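# Move the deep-well plate into the washer carrier

## Task

Take the deep-well plate from the shelved bench by the door and set it in the plate washer's carrier on the shelved bench by the window. It must rest flat on the carrier floor, within the corner stops, with its labelled short edge at the carrier end marked A1. The plate must never touch the floor. Release it and pull the hands away at the end. The robot must not topple or finish tilted. The plate must stay put without the robot holding it.

## Robot and tools

Robot: a Rainbow Robotics RB-Y1 on a two-wheel differential base with two rear casters (0.66 m long, 0.58 m wide, front edge 0.10 m ahead of the drive axle). It cannot move sideways. It has a folding leg and torso, a pan/tilt head, and two 7-joint arms, each ending in a parallel gripper. Each arm is rated for 3 kg. Loose objects may occasionally be nudged by outside pushes.

Frames: the base frame has its origin on the floor between the drive wheels, with x forward, y left and z up. The chest, left_hand and right_hand poses are reported in this frame. A hand point is the midpoint between its finger pads. The fingers point along the hand's -z axis and close along its x axis. Reported hand positions get less accurate at long reach. The odometry frame is the base frame at the start. base_odometry counts wheel turns only, so wheel slip shows up as travel. Its heading is positive to the left, from -3.142 to 3.142.

execute_actions(actions, cameras): actions is a list holding one action, or empty to just read state and images. An action may contain:
- base: exactly one of translate_m (relative straight drive in metres, forward positive, -3 to 3) or rotate_rad (relative turn in place in radians, left/counter-clockwise positive, -3.2 to 3.2). A base move that would need more than 8.667 s at its top speed is rejected.
- joints: an object mapping joint names to absolute targets (radians, or metres for grippers).
- speeds: optional caps for this action, translate_m 0.05 to 0.4 m/s and rotate_rad 0.1 to 1.509 rad/s.
- min_time_s: optional, 0.1 to 8, the shortest time any arm or head motion may take.
All motions in the action start together. Joints you leave out may still be driving toward an earlier target. An unknown key or out-of-range value rejects the whole call and nothing moves. cameras lists head_camera, left_wrist_camera, right_wrist_camera or all. Leaving it out or null means all, and [] means none. Images come back in the order given by the pictures line.

Joint targets (absolute): torso_squat_rad 0 to 1.2 (larger lowers the chest, kept level); torso_shift_rad -0.3 to 0.6 (positive pushes the hips forward); torso_pitch_rad -0.2 to 1.4 (positive leans forward); torso_yaw_rad -1.5 to 1.5 (positive turns left). The torso must also satisfy: squat+shift<=1.52; squat-shift+pitch<=1.57; shift+0.5pitch-0.4squat<=0.7; shift+0.3pitch-0.5squat<=0.39. If a target breaks one of these, the torso stops partway and reports off_target.

Arm joints, with the left range given first: shoulder_pitch ±2.356 (negative raises the arm forward); left shoulder_roll 0 to 3.141 and right -3.141 to 0 (both lift the arm outward); shoulder_yaw ±2.094; elbow -2.617 to 0.01 (negative bends); forearm_roll ±3.141; wrist_pitch -1.57 to 1.919 (negative tips the hand forward); hand_roll ±2.705. Positive yaw and roll turn to the left (counter-clockwise from above) on both arms. gripper_m 0 to 0.1 sets the pad opening in metres. To grip, command at least 0.005 m less than the object's width; off_target is then expected. Head: head_pan_rad ±0.523 (positive left), head_tilt_rad -0.35 to 1.57 (positive looks down). Arrival tolerance is ±0.02 rad, or ±0.004 m for grippers. Top speeds: arm joints 1 rad/s (wrist joints 1.5), head 1.5, squat and pitch 0.3, shift 0.15, yaw 0.6, grippers 0.1 m/s.

wait(seconds 0 to 10): sends no commands and returns the state and images. zoom_image(camera, region [x0,y0,x1,y1] in pixels, at most 504x504): gives a closer view of that camera's latest image. Head images are 896x504 and wrist images 644x364. read_manual(section "licences"): returns licence text only. finished_scene(scene): ends the scene for good and reports success, so the plate must already be settled.

Result lines: base_status and joint_status say how each commanded motion ended.
- done: reached target. For the base, this only means the wheels turned the full amount.
- off_target: stopped short and may still be pushing.
- contact_stop: hit something firm. A stop also halts the rest of its group (the whole torso, or all joints of that arm), and those joints hold where they are.
- time_out: took too long.
- stopped_with_arm: the torso halted because an arm hit something.
- limit_stop_at_own_body: the self-collision guard stopped it; move that part away.
- joint command not followed, with a cause line: the arm collision check rejected the targets. Those joints show not_followed and may be retried later.
on_its_own lists uncommanded joints; "held at" there is a target, not the actual position. Once a stop is reported, later motion calls in that reply are skipped. After a stop, back off the arms first, then the torso, in separate actions. Exception: if both hands hold one object and the torso stops at once with nothing in the way, resend every arm joint (grippers excluded) at its current value, then resend the torso. Motor temperatures are listed per arm, in joint order. A warning appears at 65 °C, and at 80 °C the robot halts; after that, resend your targets.

Avoid the following:
- Driving into furniture. The base does not stop and may keep pushing, and a bent leg can stick out ahead of the base.
- Torso contact with furniture, which can quietly slide the robot backward.
- Arms striking or pressing each other. The check does not cover the grippers, fingers or palms.
- Torques at the joint load limits: 60.9 N m for the shoulders, 31.3 for the elbows, 21.7 for the wrist and forearm joints. Reaching one freezes the robot for 10 s.
- Heavy loads held far forward, which can tip the robot.
- Dropping or slamming the plate, or letting it reach the floor.

Each tool is called after ">>>" by a JSON object that holds its "op" and its "data", one argument or row to a line.

## Session

>>> {"op": "execute_actions", "data": {
  "actions": []
}}

Scene clock: 0.00 s.
Motor temperatures (°C, as the motors report them): left_arm=[28 29 29 28 32 29 37] | right_arm=[33 28 27 31 35 36 34]
base_odometry: x=+0.000 y=+0.000 heading=+0.000 (m, m, rad; odometry frame)
base_status: not commanded
joint_positions: torso_squat_rad=+0.350 torso_shift_rad=-0.001 torso_pitch_rad=-0.001 torso_yaw_rad=+0.000 left_shoulder_pitch_rad=+0.007 left_shoulder_roll_rad=+0.024 left_shoulder_yaw_rad=-0.034 left_elbow_rad=-0.231 left_forearm_roll_rad=+0.047 left_wrist_pitch_rad=-0.008 left_hand_roll_rad=+0.010 left_gripper_m=+0.100 right_shoulder_pitch_rad=+0.000 right_shoulder_roll_rad=-0.049 right_shoulder_yaw_rad=-0.001 right_elbow_rad=-0.271 right_forearm_roll_rad=-0.023 right_wrist_pitch_rad=-0.048 right_hand_roll_rad=-0.010 right_gripper_m=+0.099 head_pan_rad=+0.000 head_tilt_rad=+0.401
joint_status: not commanded
chest: x=-0.2290 y=-0.0010 z=+1.2474 quat_wxyz=(+1.000, +0.001, -0.001, +0.000) (m; base frame)
left_hand: x=-0.1191 y=+0.2348 z=+0.5710 quat_wxyz=(+0.993, +0.008, -0.117, +0.011) (m; base frame)
right_hand: x=-0.0859 y=-0.2570 z=+0.5783 quat_wxyz=(+0.987, -0.021, -0.160, -0.013) (m; base frame)
pictures: head_camera, left_wrist_camera, right_wrist_camera
Images, in order (width x height): head_camera 896x504, left_wrist_camera 644x364, right_wrist_camera 644x364.

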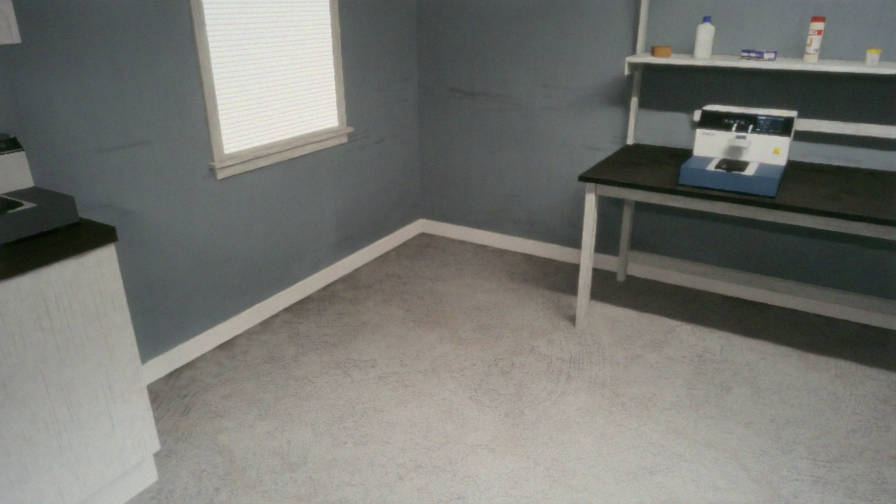

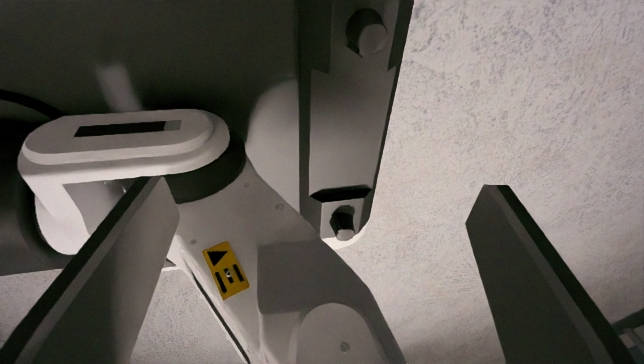

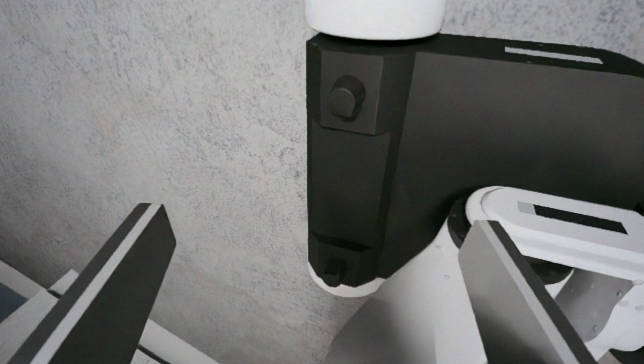

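>>> {"op": "execute_actions", "data": {
  "actions": [
    {"base":{"rotate_rad":-1.2},"joints":{"head_tilt_rad":0.3}}
  ],
  "cameras": ["head_camera"]
}}

>>> {"op": "execute_actions", "data": {
  "actions": [
    {"base":{"rotate_rad":-1.2}}
  ],
  "cameras": ["head_camera"]
}}

Scene clock: 4.63 s.
Motor temperatures (°C, as the motors report them): left_arm=[28 29 29 28 32 29 37] | right_arm=[33 28 27 31 35 36 34]
base_odometry: x=+0.000 y=+0.000 heading=-1.200 (m, m, rad; odometry frame)
base_status: done
joint_positions: torso_squat_rad=+0.350 torso_shift_rad=-0.001 torso_pitch_rad=-0.001 torso_yaw_rad=+0.000 left_shoulder_pitch_rad=+0.007 left_shoulder_roll_rad=+0.024 left_shoulder_yaw_rad=-0.034 left_elbow_rad=-0.231 left_forearm_roll_rad=+0.047 left_wrist_pitch_rad=-0.008 left_hand_roll_rad=+0.010 left_gripper_m=+0.100 right_shoulder_pitch_rad=+0.000 right_shoulder_roll_rad=-0.049 right_shoulder_yaw_rad=-0.001 right_elbow_rad=-0.271 right_forearm_roll_rad=-0.023 right_wrist_pitch_rad=-0.048 right_hand_roll_rad=-0.010 right_gripper_m=+0.099 head_pan_rad=+0.000 head_tilt_rad=+0.300
joint_status: all done
chest: x=-0.2290 y=-0.0010 z=+1.2474 quat_wxyz=(+1.000, +0.001, -0.001, +0.000) (m; base frame)
left_hand: x=-0.1191 y=+0.2348 z=+0.5710 quat_wxyz=(+0.993, +0.008, -0.117, +0.011) (m; base frame)
right_hand: x=-0.0860 y=-0.2570 z=+0.5783 quat_wxyz=(+0.987, -0.021, -0.160, -0.013) (m; base frame)
pictures: head_camera
Images, in order (width x height): head_camera 896x504.

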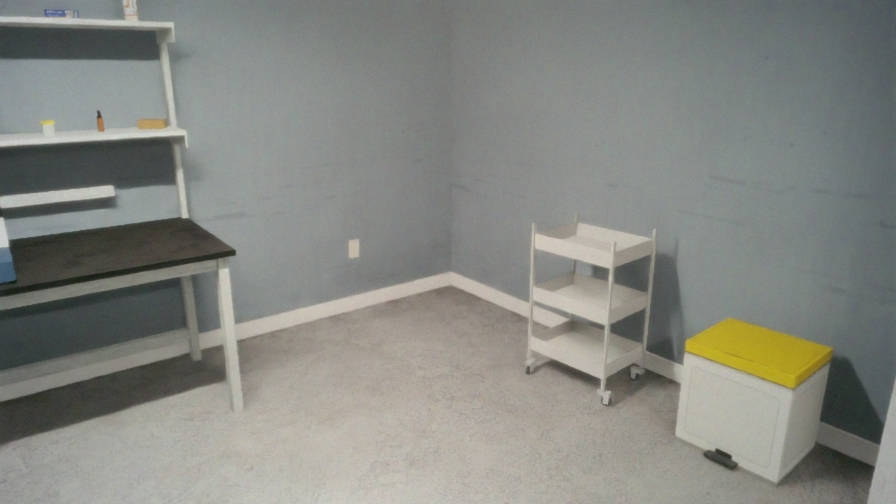

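Scene clock: 8.20 s.
Motor temperatures (°C, as the motors report them): left_arm=[28 29 29 28 32 29 37] | right_arm=[33 28 27 31 35 36 34]
base_odometry: x=+0.000 y=+0.000 heading=-2.399 (m, m, rad; odometry frame)
base_status: done
joint_positions: torso_squat_rad=+0.350 torso_shift_rad=-0.001 torso_pitch_rad=-0.001 torso_yaw_rad=+0.000 left_shoulder_pitch_rad=+0.007 left_shoulder_roll_rad=+0.024 left_shoulder_yaw_rad=-0.034 left_elbow_rad=-0.231 left_forearm_roll_rad=+0.047 left_wrist_pitch_rad=-0.008 left_hand_roll_rad=+0.010 left_gripper_m=+0.100 right_shoulder_pitch_rad=+0.000 right_shoulder_roll_rad=-0.049 right_shoulder_yaw_rad=-0.001 right_elbow_rad=-0.271 right_forearm_roll_rad=-0.023 right_wrist_pitch_rad=-0.048 right_hand_roll_rad=-0.010 right_gripper_m=+0.099 head_pan_rad=+0.000 head_tilt_rad=+0.300
joint_status: not commanded
chest: x=-0.2290 y=-0.0010 z=+1.2474 quat_wxyz=(+1.000, +0.001, -0.001, +0.000) (m; base frame)
left_hand: x=-0.1191 y=+0.2348 z=+0.5710 quat_wxyz=(+0.993, +0.008, -0.117, +0.011) (m; base frame)
right_hand: x=-0.0860 y=-0.2570 z=+0.5783 quat_wxyz=(+0.987, -0.021, -0.160, -0.013) (m; base frame)
pictures: head_camera
Images, in order (width x height): head_camera 896x504.

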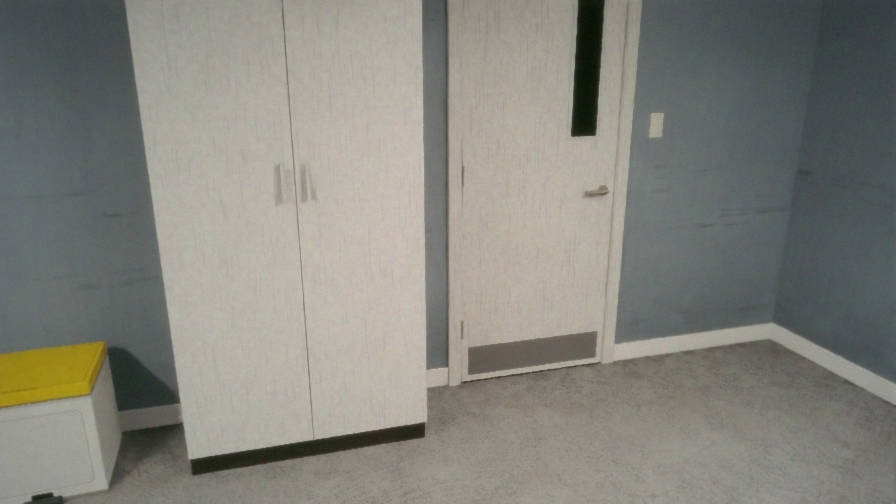

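>>> {"op": "execute_actions", "data": {
  "actions": [
    {"base":{"rotate_rad":-1.2}}
  ],
  "cameras": ["head_camera"]
}}

Scene clock: 12.60 s.
Motor temperatures (°C, as the motors report them): left_arm=[28 29 29 28 32 29 37] | right_arm=[33 28 27 31 35 36 34]
base_odometry: x=+0.000 y=+0.000 heading=+2.685 (m, m, rad; odometry frame)
base_status: done
joint_positions: torso_squat_rad=+0.350 torso_shift_rad=-0.001 torso_pitch_rad=-0.001 torso_yaw_rad=+0.000 left_shoulder_pitch_rad=+0.007 left_shoulder_roll_rad=+0.024 left_shoulder_yaw_rad=-0.034 left_elbow_rad=-0.231 left_forearm_roll_rad=+0.047 left_wrist_pitch_rad=-0.008 left_hand_roll_rad=+0.010 left_gripper_m=+0.100 right_shoulder_pitch_rad=+0.000 right_shoulder_roll_rad=-0.049 right_shoulder_yaw_rad=-0.001 right_elbow_rad=-0.271 right_forearm_roll_rad=-0.023 right_wrist_pitch_rad=-0.048 right_hand_roll_rad=-0.010 right_gripper_m=+0.099 head_pan_rad=+0.000 head_tilt_rad=+0.300
joint_status: not commanded
chest: x=-0.2290 y=-0.0010 z=+1.2474 quat_wxyz=(+1.000, +0.001, -0.001, +0.000) (m; base frame)
left_hand: x=-0.1192 y=+0.2348 z=+0.5710 quat_wxyz=(+0.993, +0.008, -0.117, +0.011) (m; base frame)
right_hand: x=-0.0860 y=-0.2570 z=+0.5783 quat_wxyz=(+0.987, -0.021, -0.160, -0.013) (m; base frame)
pictures: head_camera
Images, in order (width x height): head_camera 896x504.

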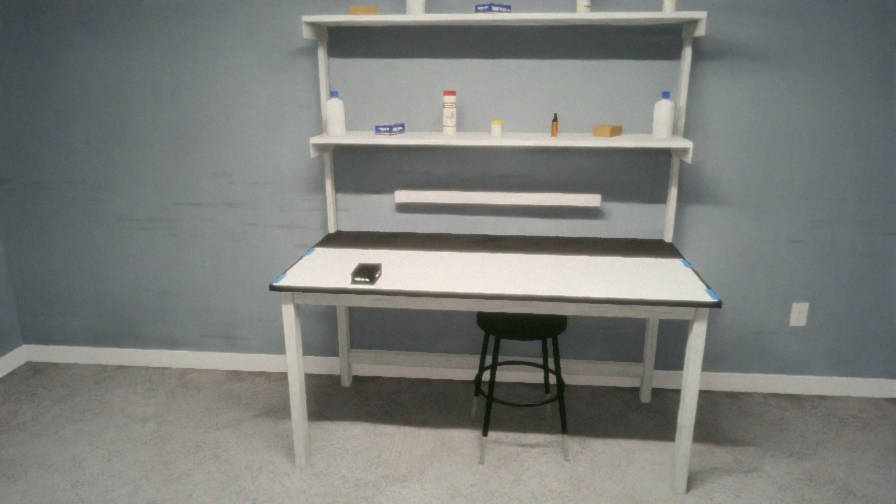

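>>> {"op": "execute_actions", "data": {
  "actions": [
    {"base":{"translate_m":1.4},"joints":{"head_tilt_rad":0.8,"head_pan_rad":0.3,"left_shoulder_pitch_rad":0.3,"left_elbow_rad":-2.0,"left_wrist_pitch_rad":1.7,"left_hand_roll_rad":1.57}}
  ],
  "cameras": ["head_camera"]
}}

Scene clock: 20.97 s.
Motor temperatures (°C, as the motors report them): left_arm=[28 29 29 28 32 29 37] | right_arm=[33 28 27 31 35 36 34]
base_odometry: x=-1.256 y=+0.619 heading=+2.684 (m, m, rad; odometry frame)
base_status: done
joint_positions: torso_squat_rad=+0.350 torso_shift_rad=-0.001 torso_pitch_rad=-0.001 torso_yaw_rad=+0.000 left_shoulder_pitch_rad=+0.300 left_shoulder_roll_rad=+0.024 left_shoulder_yaw_rad=-0.034 left_elbow_rad=-2.000 left_forearm_roll_rad=+0.047 left_wrist_pitch_rad=+1.700 left_hand_roll_rad=+1.570 left_gripper_m=+0.100 right_shoulder_pitch_rad=+0.000 right_shoulder_roll_rad=-0.049 right_shoulder_yaw_rad=-0.001 right_elbow_rad=-0.271 right_forearm_roll_rad=-0.023 right_wrist_pitch_rad=-0.048 right_hand_roll_rad=-0.010 right_gripper_m=+0.099 head_pan_rad=+0.300 head_tilt_rad=+0.800
joint_status: all done
chest: x=-0.2289 y=-0.0010 z=+1.2474 quat_wxyz=(+1.000, +0.001, -0.001, +0.000) (m; base frame)
left_hand: x=-0.0143 y=+0.2361 z=+0.8307 quat_wxyz=(+0.688, -0.013, -0.001, +0.726) (m; base frame)
right_hand: x=-0.0859 y=-0.2570 z=+0.5783 quat_wxyz=(+0.987, -0.021, -0.160, -0.013) (m; base frame)
pictures: head_camera
Images, in order (width x height): head_camera 896x504.

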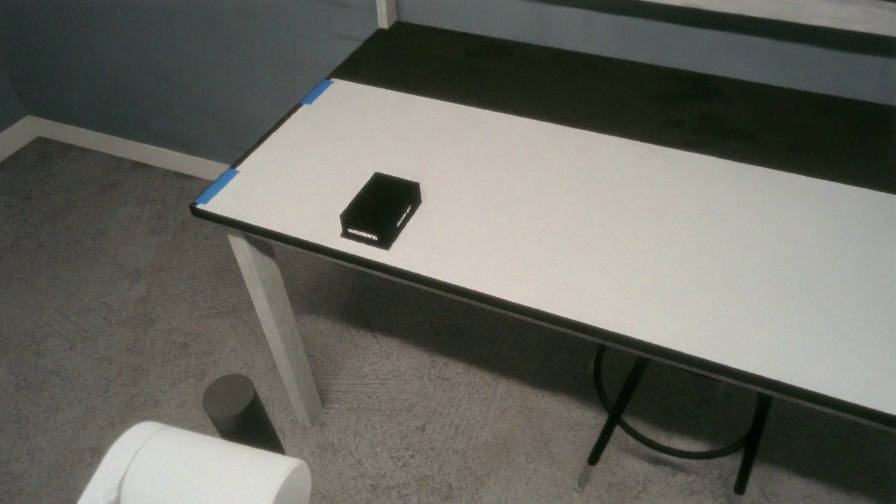

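>>> {"op": "execute_actions", "data": {
  "actions": [
    {"base":{"translate_m":0.25},"joints":{"torso_pitch_rad":0.3,"head_tilt_rad":0.8,"head_pan_rad":0.4,"left_shoulder_pitch_rad":-0.83,"left_shoulder_roll_rad":0.35,"left_shoulder_yaw_rad":0,"left_forearm_roll_rad":0,"left_elbow_rad":-1.33,"left_wrist_pitch_rad":1.86,"left_hand_roll_rad":1.57},"speeds":{"translate_m":0.1}}
  ],
  "cameras": ["head_camera","left_wrist_camera"]
}}

Scene clock: 30.63 s.
Motor temperatures (°C, as the motors report them): left_arm=[28 29 29 29 32 29 37] | right_arm=[33 28 27 31 35 36 34]
base_odometry: x=-1.480 y=+0.729 heading=+2.684 (m, m, rad; odometry frame)
base_status: done
joint_positions: torso_squat_rad=+0.350 torso_shift_rad=-0.001 torso_pitch_rad=+0.300 torso_yaw_rad=+0.000 left_shoulder_pitch_rad=-0.830 left_shoulder_roll_rad=+0.350 left_shoulder_yaw_rad=+0.000 left_elbow_rad=-1.330 left_forearm_roll_rad=+0.000 left_wrist_pitch_rad=+1.860 left_hand_roll_rad=+1.570 left_gripper_m=+0.100 right_shoulder_pitch_rad=+0.000 right_shoulder_roll_rad=-0.049 right_shoulder_yaw_rad=-0.001 right_elbow_rad=-0.271 right_forearm_roll_rad=-0.023 right_wrist_pitch_rad=-0.048 right_hand_roll_rad=-0.010 right_gripper_m=+0.099 head_pan_rad=+0.400 head_tilt_rad=+0.800
joint_status: all done
chest: x=-0.1370 y=-0.0010 z=+1.2336 quat_wxyz=(+0.989, +0.001, +0.149, +0.000) (m; base frame)
left_hand: x=+0.3120 y=+0.3111 z=+0.9162 quat_wxyz=(+0.733, +0.118, -0.118, +0.659) (m; base frame)
right_hand: x=-0.1992 y=-0.2570 z=+0.5522 quat_wxyz=(+1.000, -0.023, -0.010, -0.010) (m; base frame)
pictures: head_camera, left_wrist_camera
Images, in order (width x height): head_camera 896x504, left_wrist_camera 644x364.

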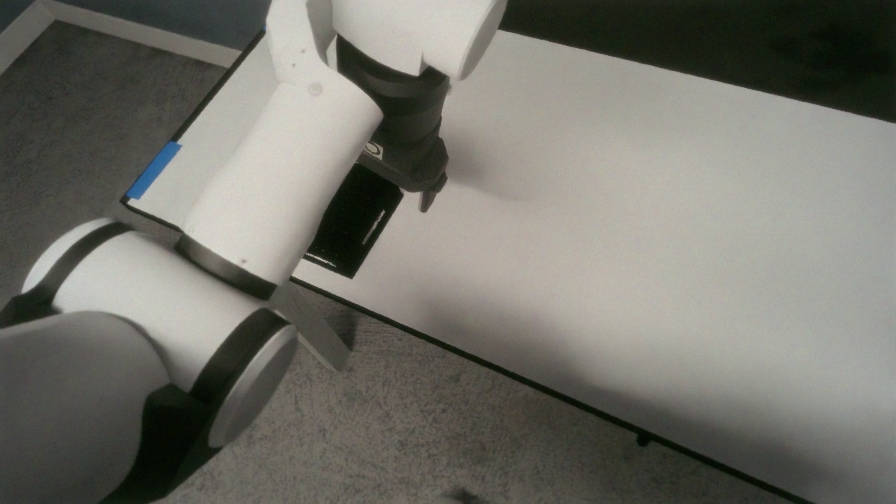

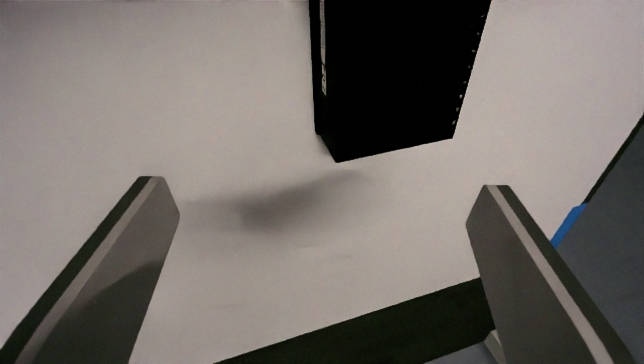

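>>> {"op": "execute_actions", "data": {
  "actions": [
    {"joints":{"left_shoulder_yaw_rad":0.45,"left_forearm_roll_rad":0.12,"left_hand_roll_rad":1.2}}
  ],
  "cameras": ["head_camera","left_wrist_camera"]
}}

Scene clock: 36.53 s.
Motor temperatures (°C, as the motors report them): left_arm=[28 29 29 29 32 29 37] | right_arm=[33 28 27 31 35 36 34]
base_odometry: x=-1.480 y=+0.729 heading=+2.684 (m, m, rad; odometry frame)
base_status: not commanded
joint_positions: torso_squat_rad=+0.350 torso_shift_rad=-0.001 torso_pitch_rad=+0.300 torso_yaw_rad=+0.000 left_shoulder_pitch_rad=-0.830 left_shoulder_roll_rad=+0.350 left_shoulder_yaw_rad=+0.450 left_elbow_rad=-1.330 left_forearm_roll_rad=+0.120 left_wrist_pitch_rad=+1.860 left_hand_roll_rad=+1.200 left_gripper_m=+0.100 right_shoulder_pitch_rad=+0.000 right_shoulder_roll_rad=-0.049 right_shoulder_yaw_rad=-0.001 right_elbow_rad=-0.271 right_forearm_roll_rad=-0.023 right_wrist_pitch_rad=-0.048 right_hand_roll_rad=-0.010 right_gripper_m=+0.099 head_pan_rad=+0.400 head_tilt_rad=+0.800
joint_status: all done
chest: x=-0.1370 y=-0.0010 z=+1.2336 quat_wxyz=(+0.989, +0.001, +0.149, +0.000) (m; base frame)
left_hand: x=+0.3126 y=+0.3531 z=+0.9303 quat_wxyz=(+0.751, -0.023, -0.025, +0.660) (m; base frame)
right_hand: x=-0.1992 y=-0.2570 z=+0.5522 quat_wxyz=(+1.000, -0.023, -0.010, -0.010) (m; base frame)
pictures: head_camera, left_wrist_camera
Images, in order (width x height): head_camera 896x504, left_wrist_camera 644x364.

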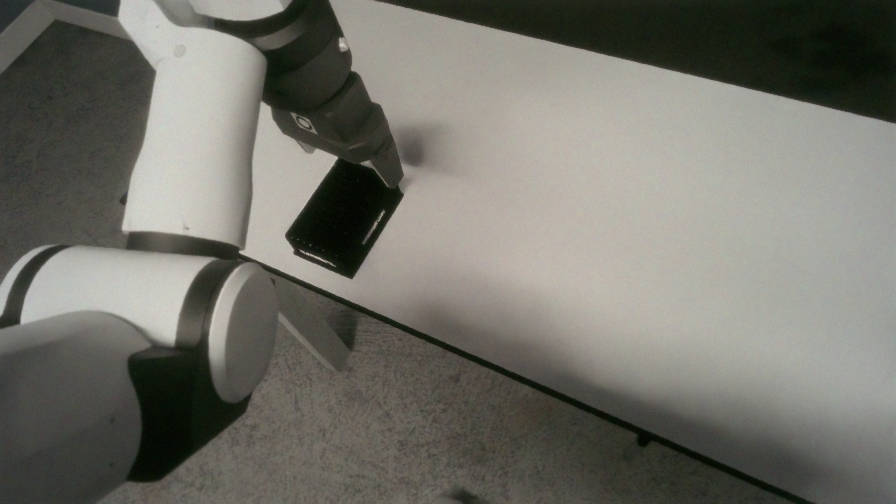

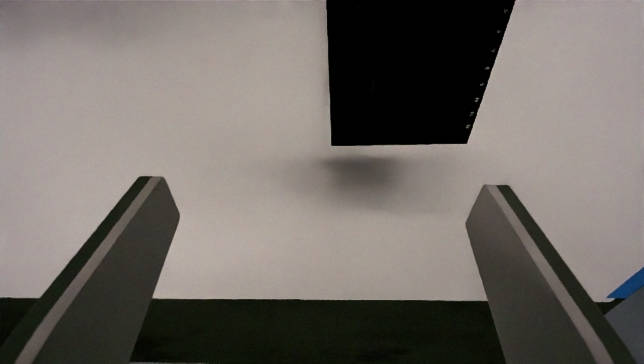

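>>> {"op": "execute_actions", "data": {
  "actions": [
    {"joints":{"left_shoulder_roll_rad":0.47,"left_forearm_roll_rad":0.21,"left_shoulder_pitch_rad":-0.77,"left_hand_roll_rad":1.17}}
  ],
  "cameras": ["left_wrist_camera"]
}}

Scene clock: 39.87 s.
Motor temperatures (°C, as the motors report them): left_arm=[28 29 29 29 32 29 37] | right_arm=[33 28 27 31 35 36 34]
base_odometry: x=-1.480 y=+0.729 heading=+2.684 (m, m, rad; odometry frame)
base_status: not commanded
joint_positions: torso_squat_rad=+0.350 torso_shift_rad=-0.001 torso_pitch_rad=+0.300 torso_yaw_rad=+0.000 left_shoulder_pitch_rad=-0.770 left_shoulder_roll_rad=+0.470 left_shoulder_yaw_rad=+0.450 left_elbow_rad=-1.330 left_forearm_roll_rad=+0.210 left_wrist_pitch_rad=+1.860 left_hand_roll_rad=+1.170 left_gripper_m=+0.100 right_shoulder_pitch_rad=+0.000 right_shoulder_roll_rad=-0.049 right_shoulder_yaw_rad=-0.001 right_elbow_rad=-0.271 right_forearm_roll_rad=-0.023 right_wrist_pitch_rad=-0.048 right_hand_roll_rad=-0.010 right_gripper_m=+0.099 head_pan_rad=+0.400 head_tilt_rad=+0.800
joint_status: all done
chest: x=-0.1370 y=-0.0010 z=+1.2336 quat_wxyz=(+0.989, +0.001, +0.149, +0.000) (m; base frame)
left_hand: x=+0.2961 y=+0.4054 z=+0.9369 quat_wxyz=(+0.747, -0.010, -0.033, +0.664) (m; base frame)
right_hand: x=-0.1992 y=-0.2570 z=+0.5522 quat_wxyz=(+1.000, -0.023, -0.010, -0.010) (m; base frame)
pictures: left_wrist_camera
Images, in order (width x height): left_wrist_camera 644x364.

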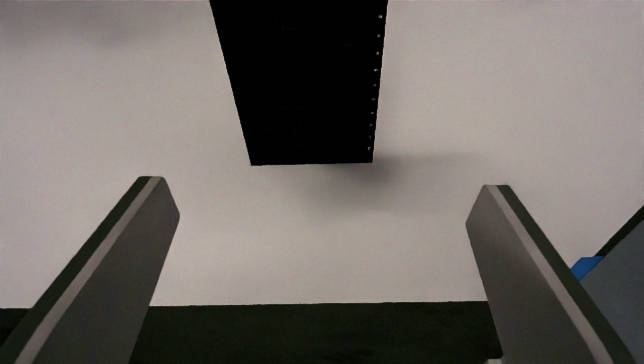

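>>> {"op": "execute_actions", "data": {
  "actions": [
    {"joints":{"left_wrist_pitch_rad":1.915,"torso_squat_rad":0.6}}
  ],
  "cameras": ["left_wrist_camera","head_camera"]
}}

Scene clock: 42.93 s.
Motor temperatures (°C, as the motors report them): left_arm=[28 29 29 29 32 29 37] | right_arm=[33 28 27 31 35 36 34]
base_odometry: x=-1.480 y=+0.729 heading=+2.684 (m, m, rad; odometry frame)
base_status: not commanded
joint_positions: torso_squat_rad=+0.600 torso_shift_rad=-0.001 torso_pitch_rad=+0.300 torso_yaw_rad=+0.000 left_shoulder_pitch_rad=-0.770 left_shoulder_roll_rad=+0.470 left_shoulder_yaw_rad=+0.450 left_elbow_rad=-1.330 left_forearm_roll_rad=+0.210 left_wrist_pitch_rad=+1.915 left_hand_roll_rad=+1.170 left_gripper_m=+0.100 right_shoulder_pitch_rad=+0.000 right_shoulder_roll_rad=-0.049 right_shoulder_yaw_rad=-0.001 right_elbow_rad=-0.271 right_forearm_roll_rad=-0.023 right_wrist_pitch_rad=-0.048 right_hand_roll_rad=-0.010 right_gripper_m=+0.099 head_pan_rad=+0.400 head_tilt_rad=+0.800
joint_status: all done
chest: x=-0.1370 y=-0.0009 z=+1.1538 quat_wxyz=(+0.989, +0.001, +0.149, +0.000) (m; base frame)
left_hand: x=+0.2840 y=+0.4020 z=+0.8567 quat_wxyz=(+0.748, +0.002, -0.008, +0.664) (m; base frame)
right_hand: x=-0.1991 y=-0.2570 z=+0.4724 quat_wxyz=(+1.000, -0.023, -0.010, -0.010) (m; base frame)
pictures: head_camera, left_wrist_camera
Images, in order (width x height): head_camera 896x504, left_wrist_camera 644x364.

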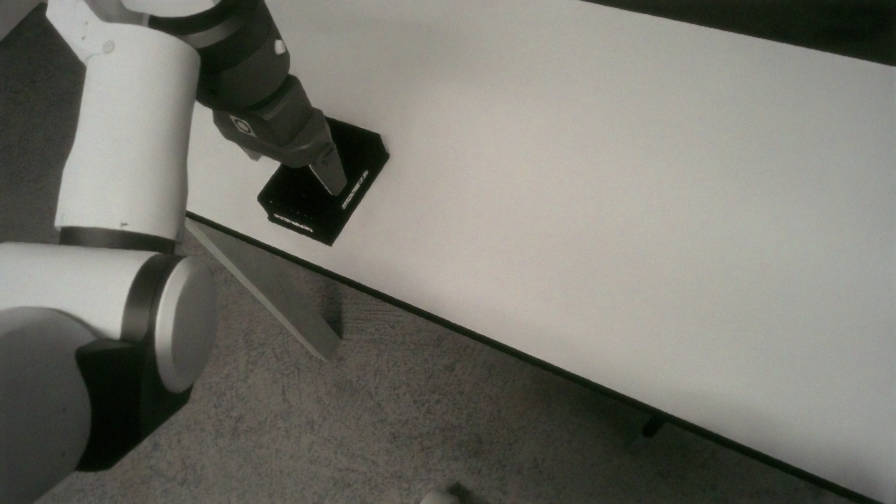

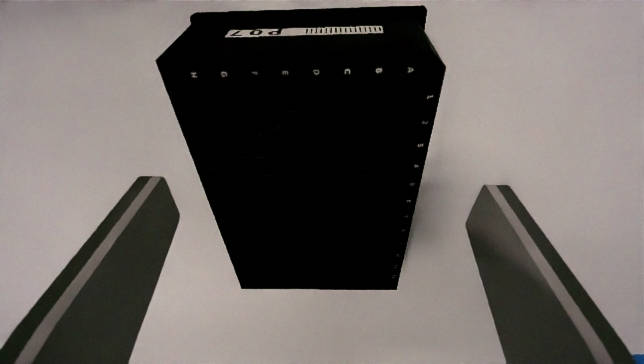

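>>> {"op": "execute_actions", "data": {
  "actions": [
    {"base":{"translate_m":0.017},"joints":{"left_hand_roll_rad":1.21,"left_shoulder_roll_rad":0.46}}
  ],
  "cameras": []
}}

>>> {"op": "execute_actions", "data": {
  "actions": [
    {"joints":{"torso_squat_rad":0.725}}
  ],
  "cameras": ["left_wrist_camera","head_camera"]
}}

Scene clock: 46.13 s.
Motor temperatures (°C, as the motors report them): left_arm=[28 29 29 29 32 29 37] | right_arm=[33 28 27 31 35 36 34]
base_odometry: x=-1.496 y=+0.737 heading=+2.683 (m, m, rad; odometry frame)
base_status: done
joint_positions: torso_squat_rad=+0.600 torso_shift_rad=-0.001 torso_pitch_rad=+0.300 torso_yaw_rad=+0.000 left_shoulder_pitch_rad=-0.770 left_shoulder_roll_rad=+0.460 left_shoulder_yaw_rad=+0.450 left_elbow_rad=-1.330 left_forearm_roll_rad=+0.210 left_wrist_pitch_rad=+1.915 left_hand_roll_rad=+1.210 left_gripper_m=+0.100 right_shoulder_pitch_rad=+0.000 right_shoulder_roll_rad=-0.049 right_shoulder_yaw_rad=-0.001 right_elbow_rad=-0.271 right_forearm_roll_rad=-0.023 right_wrist_pitch_rad=-0.048 right_hand_roll_rad=-0.010 right_gripper_m=+0.099 head_pan_rad=+0.400 head_tilt_rad=+0.800
joint_status: all done
chest: x=-0.1369 y=-0.0009 z=+1.1538 quat_wxyz=(+0.989, +0.001, +0.150, +0.000) (m; base frame)
left_hand: x=+0.2839 y=+0.3972 z=+0.8541 quat_wxyz=(+0.736, +0.000, -0.005, +0.677) (m; base frame)
right_hand: x=-0.1991 y=-0.2570 z=+0.4724 quat_wxyz=(+1.000, -0.023, -0.010, -0.010) (m; base frame)
pictures: none
No camera images: the call's "cameras" was empty. Leave "cameras" out to get every camera's image.

Scene clock: 47.33 s.
Motor temperatures (°C, as the motors report them): left_arm=[28 29 29 29 32 29 37] | right_arm=[33 28 27 31 35 36 34]
base_odometry: x=-1.496 y=+0.737 heading=+2.683 (m, m, rad; odometry frame)
base_status: not commanded
joint_positions: torso_squat_rad=+0.725 torso_shift_rad=-0.001 torso_pitch_rad=+0.300 torso_yaw_rad=+0.000 left_shoulder_pitch_rad=-0.770 left_shoulder_roll_rad=+0.460 left_shoulder_yaw_rad=+0.450 left_elbow_rad=-1.330 left_forearm_roll_rad=+0.210 left_wrist_pitch_rad=+1.915 left_hand_roll_rad=+1.210 left_gripper_m=+0.100 right_shoulder_pitch_rad=+0.000 right_shoulder_roll_rad=-0.049 right_shoulder_yaw_rad=-0.001 right_elbow_rad=-0.271 right_forearm_roll_rad=-0.023 right_wrist_pitch_rad=-0.048 right_hand_roll_rad=-0.010 right_gripper_m=+0.099 head_pan_rad=+0.400 head_tilt_rad=+0.800
joint_status: all done
chest: x=-0.1370 y=-0.0009 z=+1.1001 quat_wxyz=(+0.989, +0.001, +0.149, +0.000) (m; base frame)
left_hand: x=+0.2839 y=+0.3972 z=+0.8004 quat_wxyz=(+0.736, +0.000, -0.005, +0.677) (m; base frame)
right_hand: x=-0.1990 y=-0.2569 z=+0.4187 quat_wxyz=(+1.000, -0.023, -0.010, -0.010) (m; base frame)
pictures: head_camera, left_wrist_camera
Images, in order (width x height): head_camera 896x504, left_wrist_camera 644x364.

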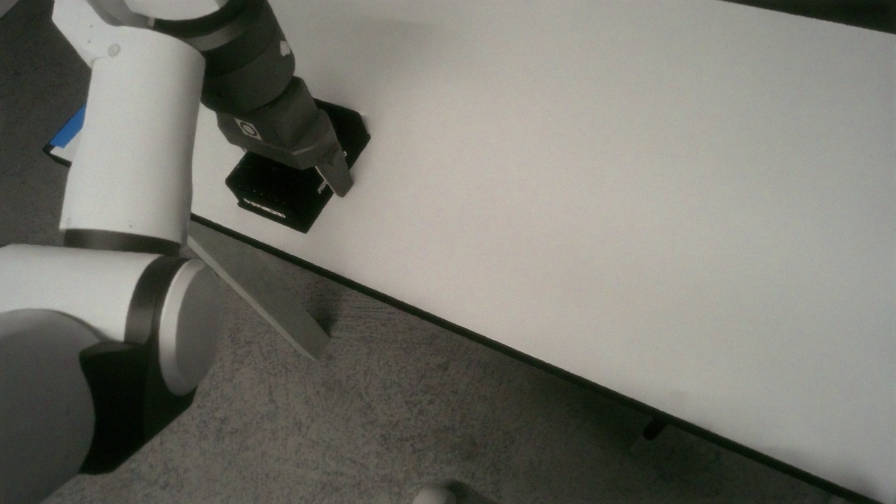

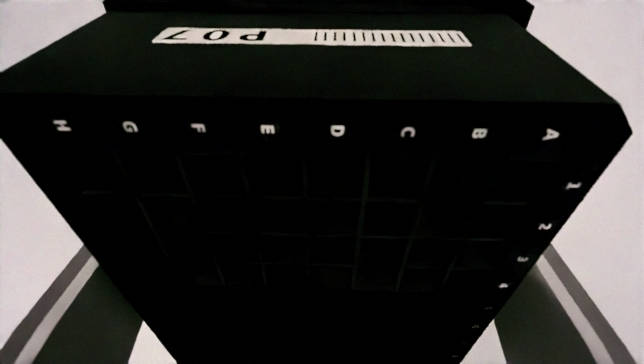

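>>> {"op": "execute_actions", "data": {
  "actions": [
    {"joints":{"left_gripper_m":0.07}}
  ],
  "cameras": []
}}

>>> {"op": "execute_actions", "data": {
  "actions": [
    {"joints":{"torso_squat_rad":0.1}}
  ],
  "cameras": ["head_camera"]
}}

Scene clock: 49.33 s.
Motor temperatures (°C, as the motors report them): left_arm=[28 29 29 29 32 29 37] | right_arm=[33 28 27 31 35 36 34]
base_odometry: x=-1.496 y=+0.737 heading=+2.683 (m, m, rad; odometry frame)
base_status: not commanded
joint_positions: torso_squat_rad=+0.725 torso_shift_rad=-0.001 torso_pitch_rad=+0.300 torso_yaw_rad=+0.000 left_shoulder_pitch_rad=-0.770 left_shoulder_roll_rad=+0.460 left_shoulder_yaw_rad=+0.450 left_elbow_rad=-1.330 left_forearm_roll_rad=+0.210 left_wrist_pitch_rad=+1.915 left_hand_roll_rad=+1.210 left_gripper_m=+0.084 right_shoulder_pitch_rad=+0.000 right_shoulder_roll_rad=-0.049 right_shoulder_yaw_rad=-0.001 right_elbow_rad=-0.271 right_forearm_roll_rad=-0.023 right_wrist_pitch_rad=-0.048 right_hand_roll_rad=-0.010 right_gripper_m=+0.099 head_pan_rad=+0.400 head_tilt_rad=+0.800
joint_status: left_gripper_m off_target (ended at +0.084, target +0.070)
chest: x=-0.1370 y=-0.0009 z=+1.1001 quat_wxyz=(+0.989, +0.001, +0.149, +0.000) (m; base frame)
left_hand: x=+0.2839 y=+0.3972 z=+0.8004 quat_wxyz=(+0.736, +0.000, -0.005, +0.677) (m; base frame)
right_hand: x=-0.1990 y=-0.2569 z=+0.4187 quat_wxyz=(+1.000, -0.023, -0.010, -0.010) (m; base frame)
pictures: none
No camera images: the call's "cameras" was empty. Leave "cameras" out to get every camera's image.

Scene clock: 52.20 s.
Motor temperatures (°C, as the motors report them): left_arm=[28 29 29 29 32 29 37] | right_arm=[33 28 27 31 35 36 34]
base_odometry: x=-1.496 y=+0.737 heading=+2.683 (m, m, rad; odometry frame)
base_status: not commanded
joint_positions: torso_squat_rad=+0.100 torso_shift_rad=-0.001 torso_pitch_rad=+0.300 torso_yaw_rad=+0.000 left_shoulder_pitch_rad=-0.770 left_shoulder_roll_rad=+0.460 left_shoulder_yaw_rad=+0.450 left_elbow_rad=-1.330 left_forearm_roll_rad=+0.210 left_wrist_pitch_rad=+1.915 left_hand_roll_rad=+1.210 left_gripper_m=+0.084 right_shoulder_pitch_rad=+0.000 right_shoulder_roll_rad=-0.049 right_shoulder_yaw_rad=-0.001 right_elbow_rad=-0.271 right_forearm_roll_rad=-0.023 right_wrist_pitch_rad=-0.048 right_hand_roll_rad=-0.010 right_gripper_m=+0.099 head_pan_rad=+0.400 head_tilt_rad=+0.800
joint_status: all done
chest: x=-0.1371 y=-0.0010 z=+1.2726 quat_wxyz=(+0.989, +0.001, +0.150, +0.000) (m; base frame)
left_hand: x=+0.2837 y=+0.3971 z=+0.9729 quat_wxyz=(+0.736, +0.000, -0.005, +0.677) (m; base frame)
right_hand: x=-0.1992 y=-0.2570 z=+0.5912 quat_wxyz=(+1.000, -0.023, -0.010, -0.010) (m; base frame)
pictures: head_camera
Images, in order (width x height): head_camera 896x504.

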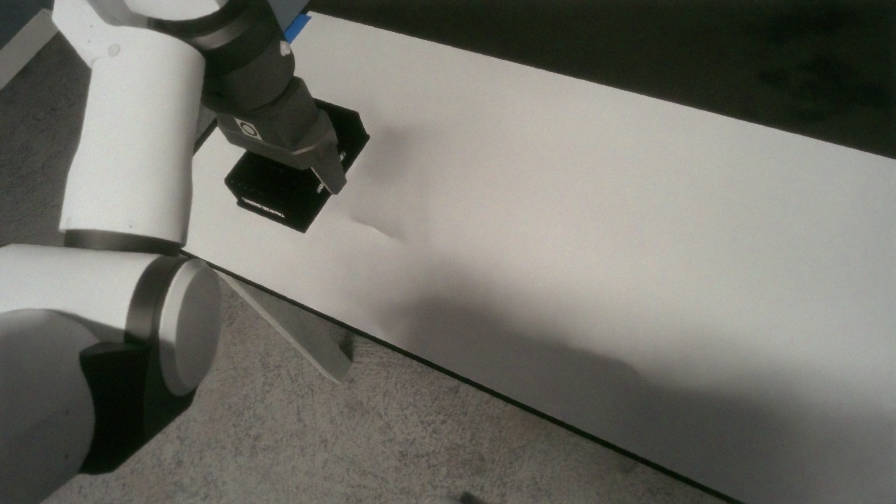

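>>> {"op": "execute_actions", "data": {
  "actions": [
    {"base":{"translate_m":-0.6}}
  ],
  "cameras": []
}}

>>> {"op": "execute_actions", "data": {
  "actions": [
    {"base":{"rotate_rad":3.03},"joints":{"head_pan_rad":0.2,"head_tilt_rad":0.3}}
  ],
  "cameras": []
}}

>>> {"op": "execute_actions", "data": {
  "actions": [
    {"base":{"translate_m":2.5}}
  ],
  "cameras": ["head_camera"]
}}

Scene clock: 59.87 s.
Motor temperatures (°C, as the motors report them): left_arm=[29 29 29 29 32 29 37] | right_arm=[33 28 27 31 35 36 34]
base_odometry: x=-0.957 y=+0.471 heading=+2.682 (m, m, rad; odometry frame)
base_status: done
joint_positions: torso_squat_rad=+0.100 torso_shift_rad=-0.001 torso_pitch_rad=+0.300 torso_yaw_rad=+0.000 left_shoulder_pitch_rad=-0.770 left_shoulder_roll_rad=+0.460 left_shoulder_yaw_rad=+0.450 left_elbow_rad=-1.330 left_forearm_roll_rad=+0.210 left_wrist_pitch_rad=+1.915 left_hand_roll_rad=+1.210 left_gripper_m=+0.084 right_shoulder_pitch_rad=+0.000 right_shoulder_roll_rad=-0.049 right_shoulder_yaw_rad=-0.001 right_elbow_rad=-0.271 right_forearm_roll_rad=-0.023 right_wrist_pitch_rad=-0.048 right_hand_roll_rad=-0.010 right_gripper_m=+0.099 head_pan_rad=+0.400 head_tilt_rad=+0.800
joint_status: not commanded
chest: x=-0.1371 y=-0.0010 z=+1.2726 quat_wxyz=(+0.989, +0.001, +0.149, +0.000) (m; base frame)
left_hand: x=+0.2837 y=+0.3970 z=+0.9729 quat_wxyz=(+0.736, +0.000, -0.005, +0.677) (m; base frame)
right_hand: x=-0.1993 y=-0.2571 z=+0.5912 quat_wxyz=(+1.000, -0.023, -0.010, -0.010) (m; base frame)
pictures: none
No camera images: the call's "cameras" was empty. Leave "cameras" out to get every camera's image.

Scene clock: 65.13 s.
Motor temperatures (°C, as the motors report them): left_arm=[29 29 29 29 32 29 37] | right_arm=[33 28 27 31 35 36 34]
base_odometry: x=-0.957 y=+0.471 heading=-0.571 (m, m, rad; odometry frame)
base_status: done
joint_positions: torso_squat_rad=+0.100 torso_shift_rad=-0.001 torso_pitch_rad=+0.300 torso_yaw_rad=+0.000 left_shoulder_pitch_rad=-0.770 left_shoulder_roll_rad=+0.460 left_shoulder_yaw_rad=+0.450 left_elbow_rad=-1.330 left_forearm_roll_rad=+0.210 left_wrist_pitch_rad=+1.915 left_hand_roll_rad=+1.210 left_gripper_m=+0.084 right_shoulder_pitch_rad=+0.000 right_shoulder_roll_rad=-0.049 right_shoulder_yaw_rad=-0.001 right_elbow_rad=-0.271 right_forearm_roll_rad=-0.023 right_wrist_pitch_rad=-0.048 right_hand_roll_rad=-0.010 right_gripper_m=+0.099 head_pan_rad=+0.200 head_tilt_rad=+0.300
joint_status: all done
chest: x=-0.1372 y=-0.0010 z=+1.2726 quat_wxyz=(+0.989, +0.001, +0.149, +0.000) (m; base frame)
left_hand: x=+0.2836 y=+0.3970 z=+0.9729 quat_wxyz=(+0.736, +0.000, -0.005, +0.677) (m; base frame)
right_hand: x=-0.1993 y=-0.2571 z=+0.5912 quat_wxyz=(+1.000, -0.023, -0.010, -0.010) (m; base frame)
pictures: none
No camera images: the call's "cameras" was empty. Leave "cameras" out to get every camera's image.

Scene clock: 72.73 s.
Motor temperatures (°C, as the motors report them): left_arm=[29 30 29 29 32 29 37] | right_arm=[33 28 27 31 35 36 34]
base_odometry: x=+1.146 y=-0.881 heading=-0.571 (m, m, rad; odometry frame)
base_status: done
joint_positions: torso_squat_rad=+0.100 torso_shift_rad=-0.001 torso_pitch_rad=+0.300 torso_yaw_rad=+0.000 left_shoulder_pitch_rad=-0.770 left_shoulder_roll_rad=+0.460 left_shoulder_yaw_rad=+0.450 left_elbow_rad=-1.330 left_forearm_roll_rad=+0.210 left_wrist_pitch_rad=+1.915 left_hand_roll_rad=+1.210 left_gripper_m=+0.084 right_shoulder_pitch_rad=+0.000 right_shoulder_roll_rad=-0.049 right_shoulder_yaw_rad=-0.001 right_elbow_rad=-0.271 right_forearm_roll_rad=-0.023 right_wrist_pitch_rad=-0.048 right_hand_roll_rad=-0.010 right_gripper_m=+0.099 head_pan_rad=+0.200 head_tilt_rad=+0.300
joint_status: not commanded
chest: x=-0.1371 y=-0.0010 z=+1.2726 quat_wxyz=(+0.989, +0.001, +0.149, +0.000) (m; base frame)
left_hand: x=+0.2837 y=+0.3971 z=+0.9728 quat_wxyz=(+0.736, +0.000, -0.004, +0.677) (m; base frame)
right_hand: x=-0.1992 y=-0.2571 z=+0.5912 quat_wxyz=(+1.000, -0.023, -0.010, -0.010) (m; base frame)
pictures: head_camera
Images, in order (width x height): head_camera 896x504.

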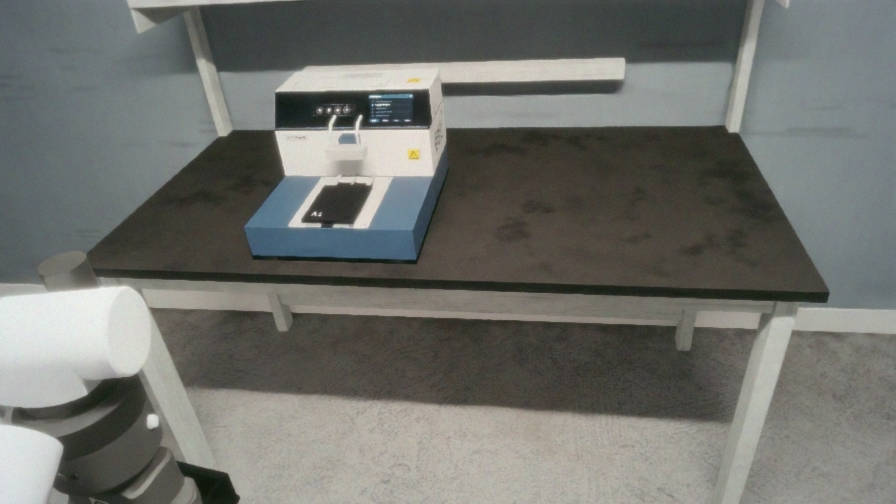

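Look with pan 0 for clean geometry.

>>> {"op": "execute_actions", "data": {
  "actions": [
    {"joints":{"head_pan_rad":0.0,"head_tilt_rad":0.3}}
  ],
  "cameras": ["head_camera"]
}}

>>> {"op": "zoom_image", "data": {
  "camera": "head_camera",
  "region": [60, 60, 360, 300]
}}

Scene clock: 75.00 s.
Motor temperatures (°C, as the motors report them): left_arm=[29 30 29 29 32 29 37] | right_arm=[33 28 27 31 35 36 34]
base_odometry: x=+1.146 y=-0.881 heading=-0.571 (m, m, rad; odometry frame)
base_status: not commanded
joint_positions: torso_squat_rad=+0.100 torso_shift_rad=-0.001 torso_pitch_rad=+0.300 torso_yaw_rad=+0.000 left_shoulder_pitch_rad=-0.770 left_shoulder_roll_rad=+0.460 left_shoulder_yaw_rad=+0.450 left_elbow_rad=-1.330 left_forearm_roll_rad=+0.210 left_wrist_pitch_rad=+1.915 left_hand_roll_rad=+1.210 left_gripper_m=+0.084 right_shoulder_pitch_rad=+0.000 right_shoulder_roll_rad=-0.049 right_shoulder_yaw_rad=-0.001 right_elbow_rad=-0.271 right_forearm_roll_rad=-0.023 right_wrist_pitch_rad=-0.048 right_hand_roll_rad=-0.010 right_gripper_m=+0.099 head_pan_rad=+0.000 head_tilt_rad=+0.300
joint_status: all done
chest: x=-0.1371 y=-0.0010 z=+1.2726 quat_wxyz=(+0.989, +0.001, +0.149, +0.000) (m; base frame)
left_hand: x=+0.2837 y=+0.3971 z=+0.9728 quat_wxyz=(+0.736, +0.000, -0.004, +0.677) (m; base frame)
right_hand: x=-0.1992 y=-0.2571 z=+0.5912 quat_wxyz=(+1.000, -0.023, -0.010, -0.010) (m; base frame)
pictures: head_camera
Images, in order (width x height): head_camera 896x504.

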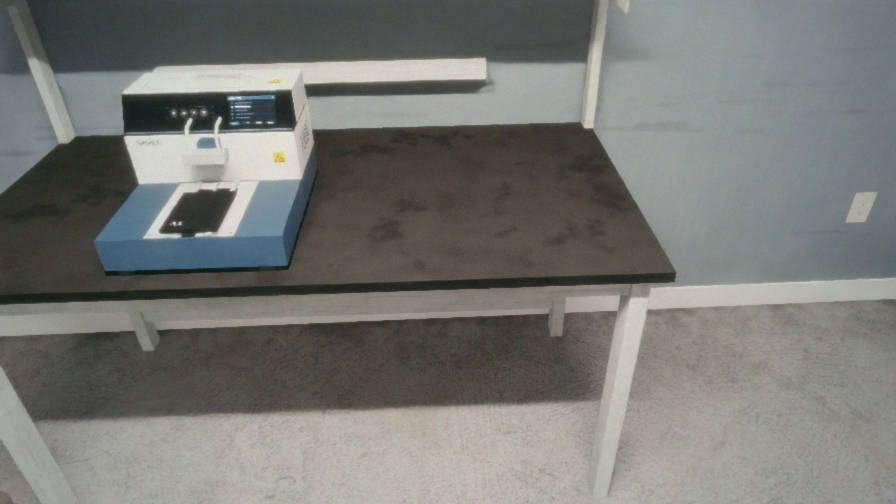

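Region (60, 60, 360, 300) of head_camera's 896x504 image, scaled by 1.680, with more detail than that image has; it fills the top 403 rows of this view, and the rest is white.

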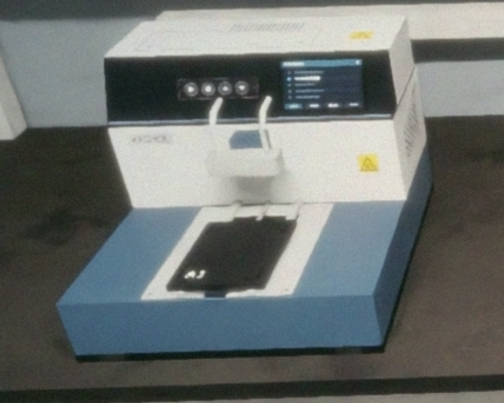

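>>> {"op": "execute_actions", "data": {
  "actions": [
    {"base":{"rotate_rad":0.088},"joints":{"left_hand_roll_rad":1.27,"head_pan_rad":0.4,"head_tilt_rad":0.7}}
  ],
  "cameras": []
}}

>>> {"op": "execute_actions", "data": {
  "actions": [
    {"base":{"translate_m":0.72}}
  ],
  "cameras": ["head_camera","left_wrist_camera"]
}}

Scene clock: 79.00 s.
Motor temperatures (°C, as the motors report them): left_arm=[29 30 29 29 32 29 37] | right_arm=[33 28 27 31 35 36 34]
base_odometry: x=+1.146 y=-0.881 heading=-0.484 (m, m, rad; odometry frame)
base_status: done
joint_positions: torso_squat_rad=+0.100 torso_shift_rad=-0.001 torso_pitch_rad=+0.300 torso_yaw_rad=+0.000 left_shoulder_pitch_rad=-0.770 left_shoulder_roll_rad=+0.460 left_shoulder_yaw_rad=+0.450 left_elbow_rad=-1.330 left_forearm_roll_rad=+0.210 left_wrist_pitch_rad=+1.915 left_hand_roll_rad=+1.270 left_gripper_m=+0.084 right_shoulder_pitch_rad=+0.000 right_shoulder_roll_rad=-0.049 right_shoulder_yaw_rad=-0.001 right_elbow_rad=-0.271 right_forearm_roll_rad=-0.023 right_wrist_pitch_rad=-0.048 right_hand_roll_rad=-0.010 right_gripper_m=+0.099 head_pan_rad=+0.400 head_tilt_rad=+0.700
joint_status: all done
chest: x=-0.1371 y=-0.0010 z=+1.2726 quat_wxyz=(+0.989, +0.001, +0.149, +0.000) (m; base frame)
left_hand: x=+0.2837 y=+0.3970 z=+0.9728 quat_wxyz=(+0.715, +0.000, -0.004, +0.699) (m; base frame)
right_hand: x=-0.1992 y=-0.2571 z=+0.5912 quat_wxyz=(+1.000, -0.023, -0.010, -0.010) (m; base frame)
pictures: none
No camera images: the call's "cameras" was empty. Leave "cameras" out to get every camera's image.

Scene clock: 82.23 s.
Motor temperatures (°C, as the motors report them): left_arm=[29 30 29 29 32 29 37] | right_arm=[33 28 27 31 35 36 34]
base_odometry: x=+1.783 y=-1.216 heading=-0.484 (m, m, rad; odometry frame)
base_status: done
joint_positions: torso_squat_rad=+0.100 torso_shift_rad=-0.001 torso_pitch_rad=+0.300 torso_yaw_rad=+0.000 left_shoulder_pitch_rad=-0.770 left_shoulder_roll_rad=+0.460 left_shoulder_yaw_rad=+0.450 left_elbow_rad=-1.330 left_forearm_roll_rad=+0.210 left_wrist_pitch_rad=+1.915 left_hand_roll_rad=+1.270 left_gripper_m=+0.084 right_shoulder_pitch_rad=+0.000 right_shoulder_roll_rad=-0.049 right_shoulder_yaw_rad=-0.001 right_elbow_rad=-0.271 right_forearm_roll_rad=-0.023 right_wrist_pitch_rad=-0.048 right_hand_roll_rad=-0.010 right_gripper_m=+0.099 head_pan_rad=+0.400 head_tilt_rad=+0.700
joint_status: not commanded
chest: x=-0.1371 y=-0.0010 z=+1.2726 quat_wxyz=(+0.989, +0.001, +0.149, +0.000) (m; base frame)
left_hand: x=+0.2837 y=+0.3970 z=+0.9728 quat_wxyz=(+0.715, +0.000, -0.004, +0.699) (m; base frame)
right_hand: x=-0.1992 y=-0.2571 z=+0.5912 quat_wxyz=(+1.000, -0.023, -0.010, -0.010) (m; base frame)
pictures: head_camera, left_wrist_camera
Images, in order (width x height): head_camera 896x504, left_wrist_camera 644x364.

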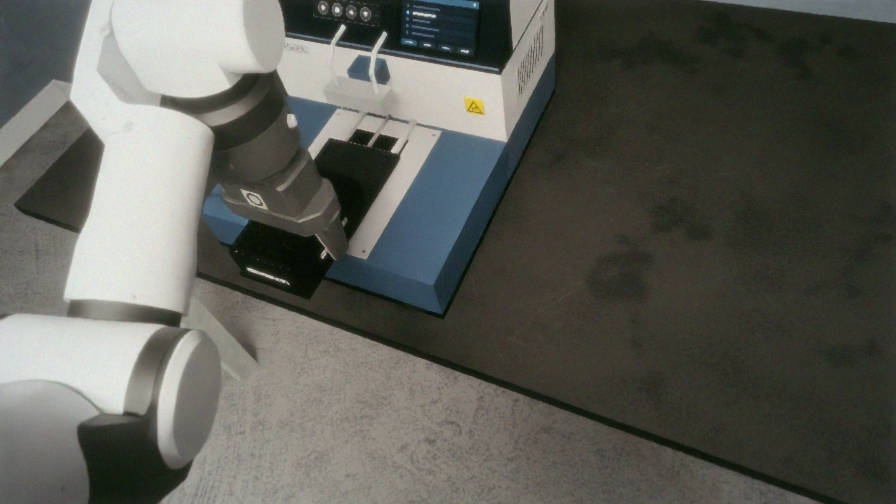

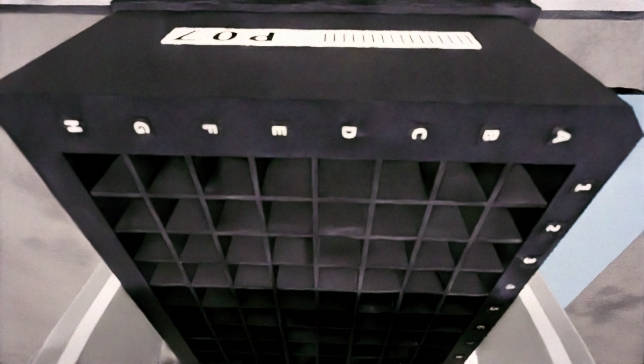

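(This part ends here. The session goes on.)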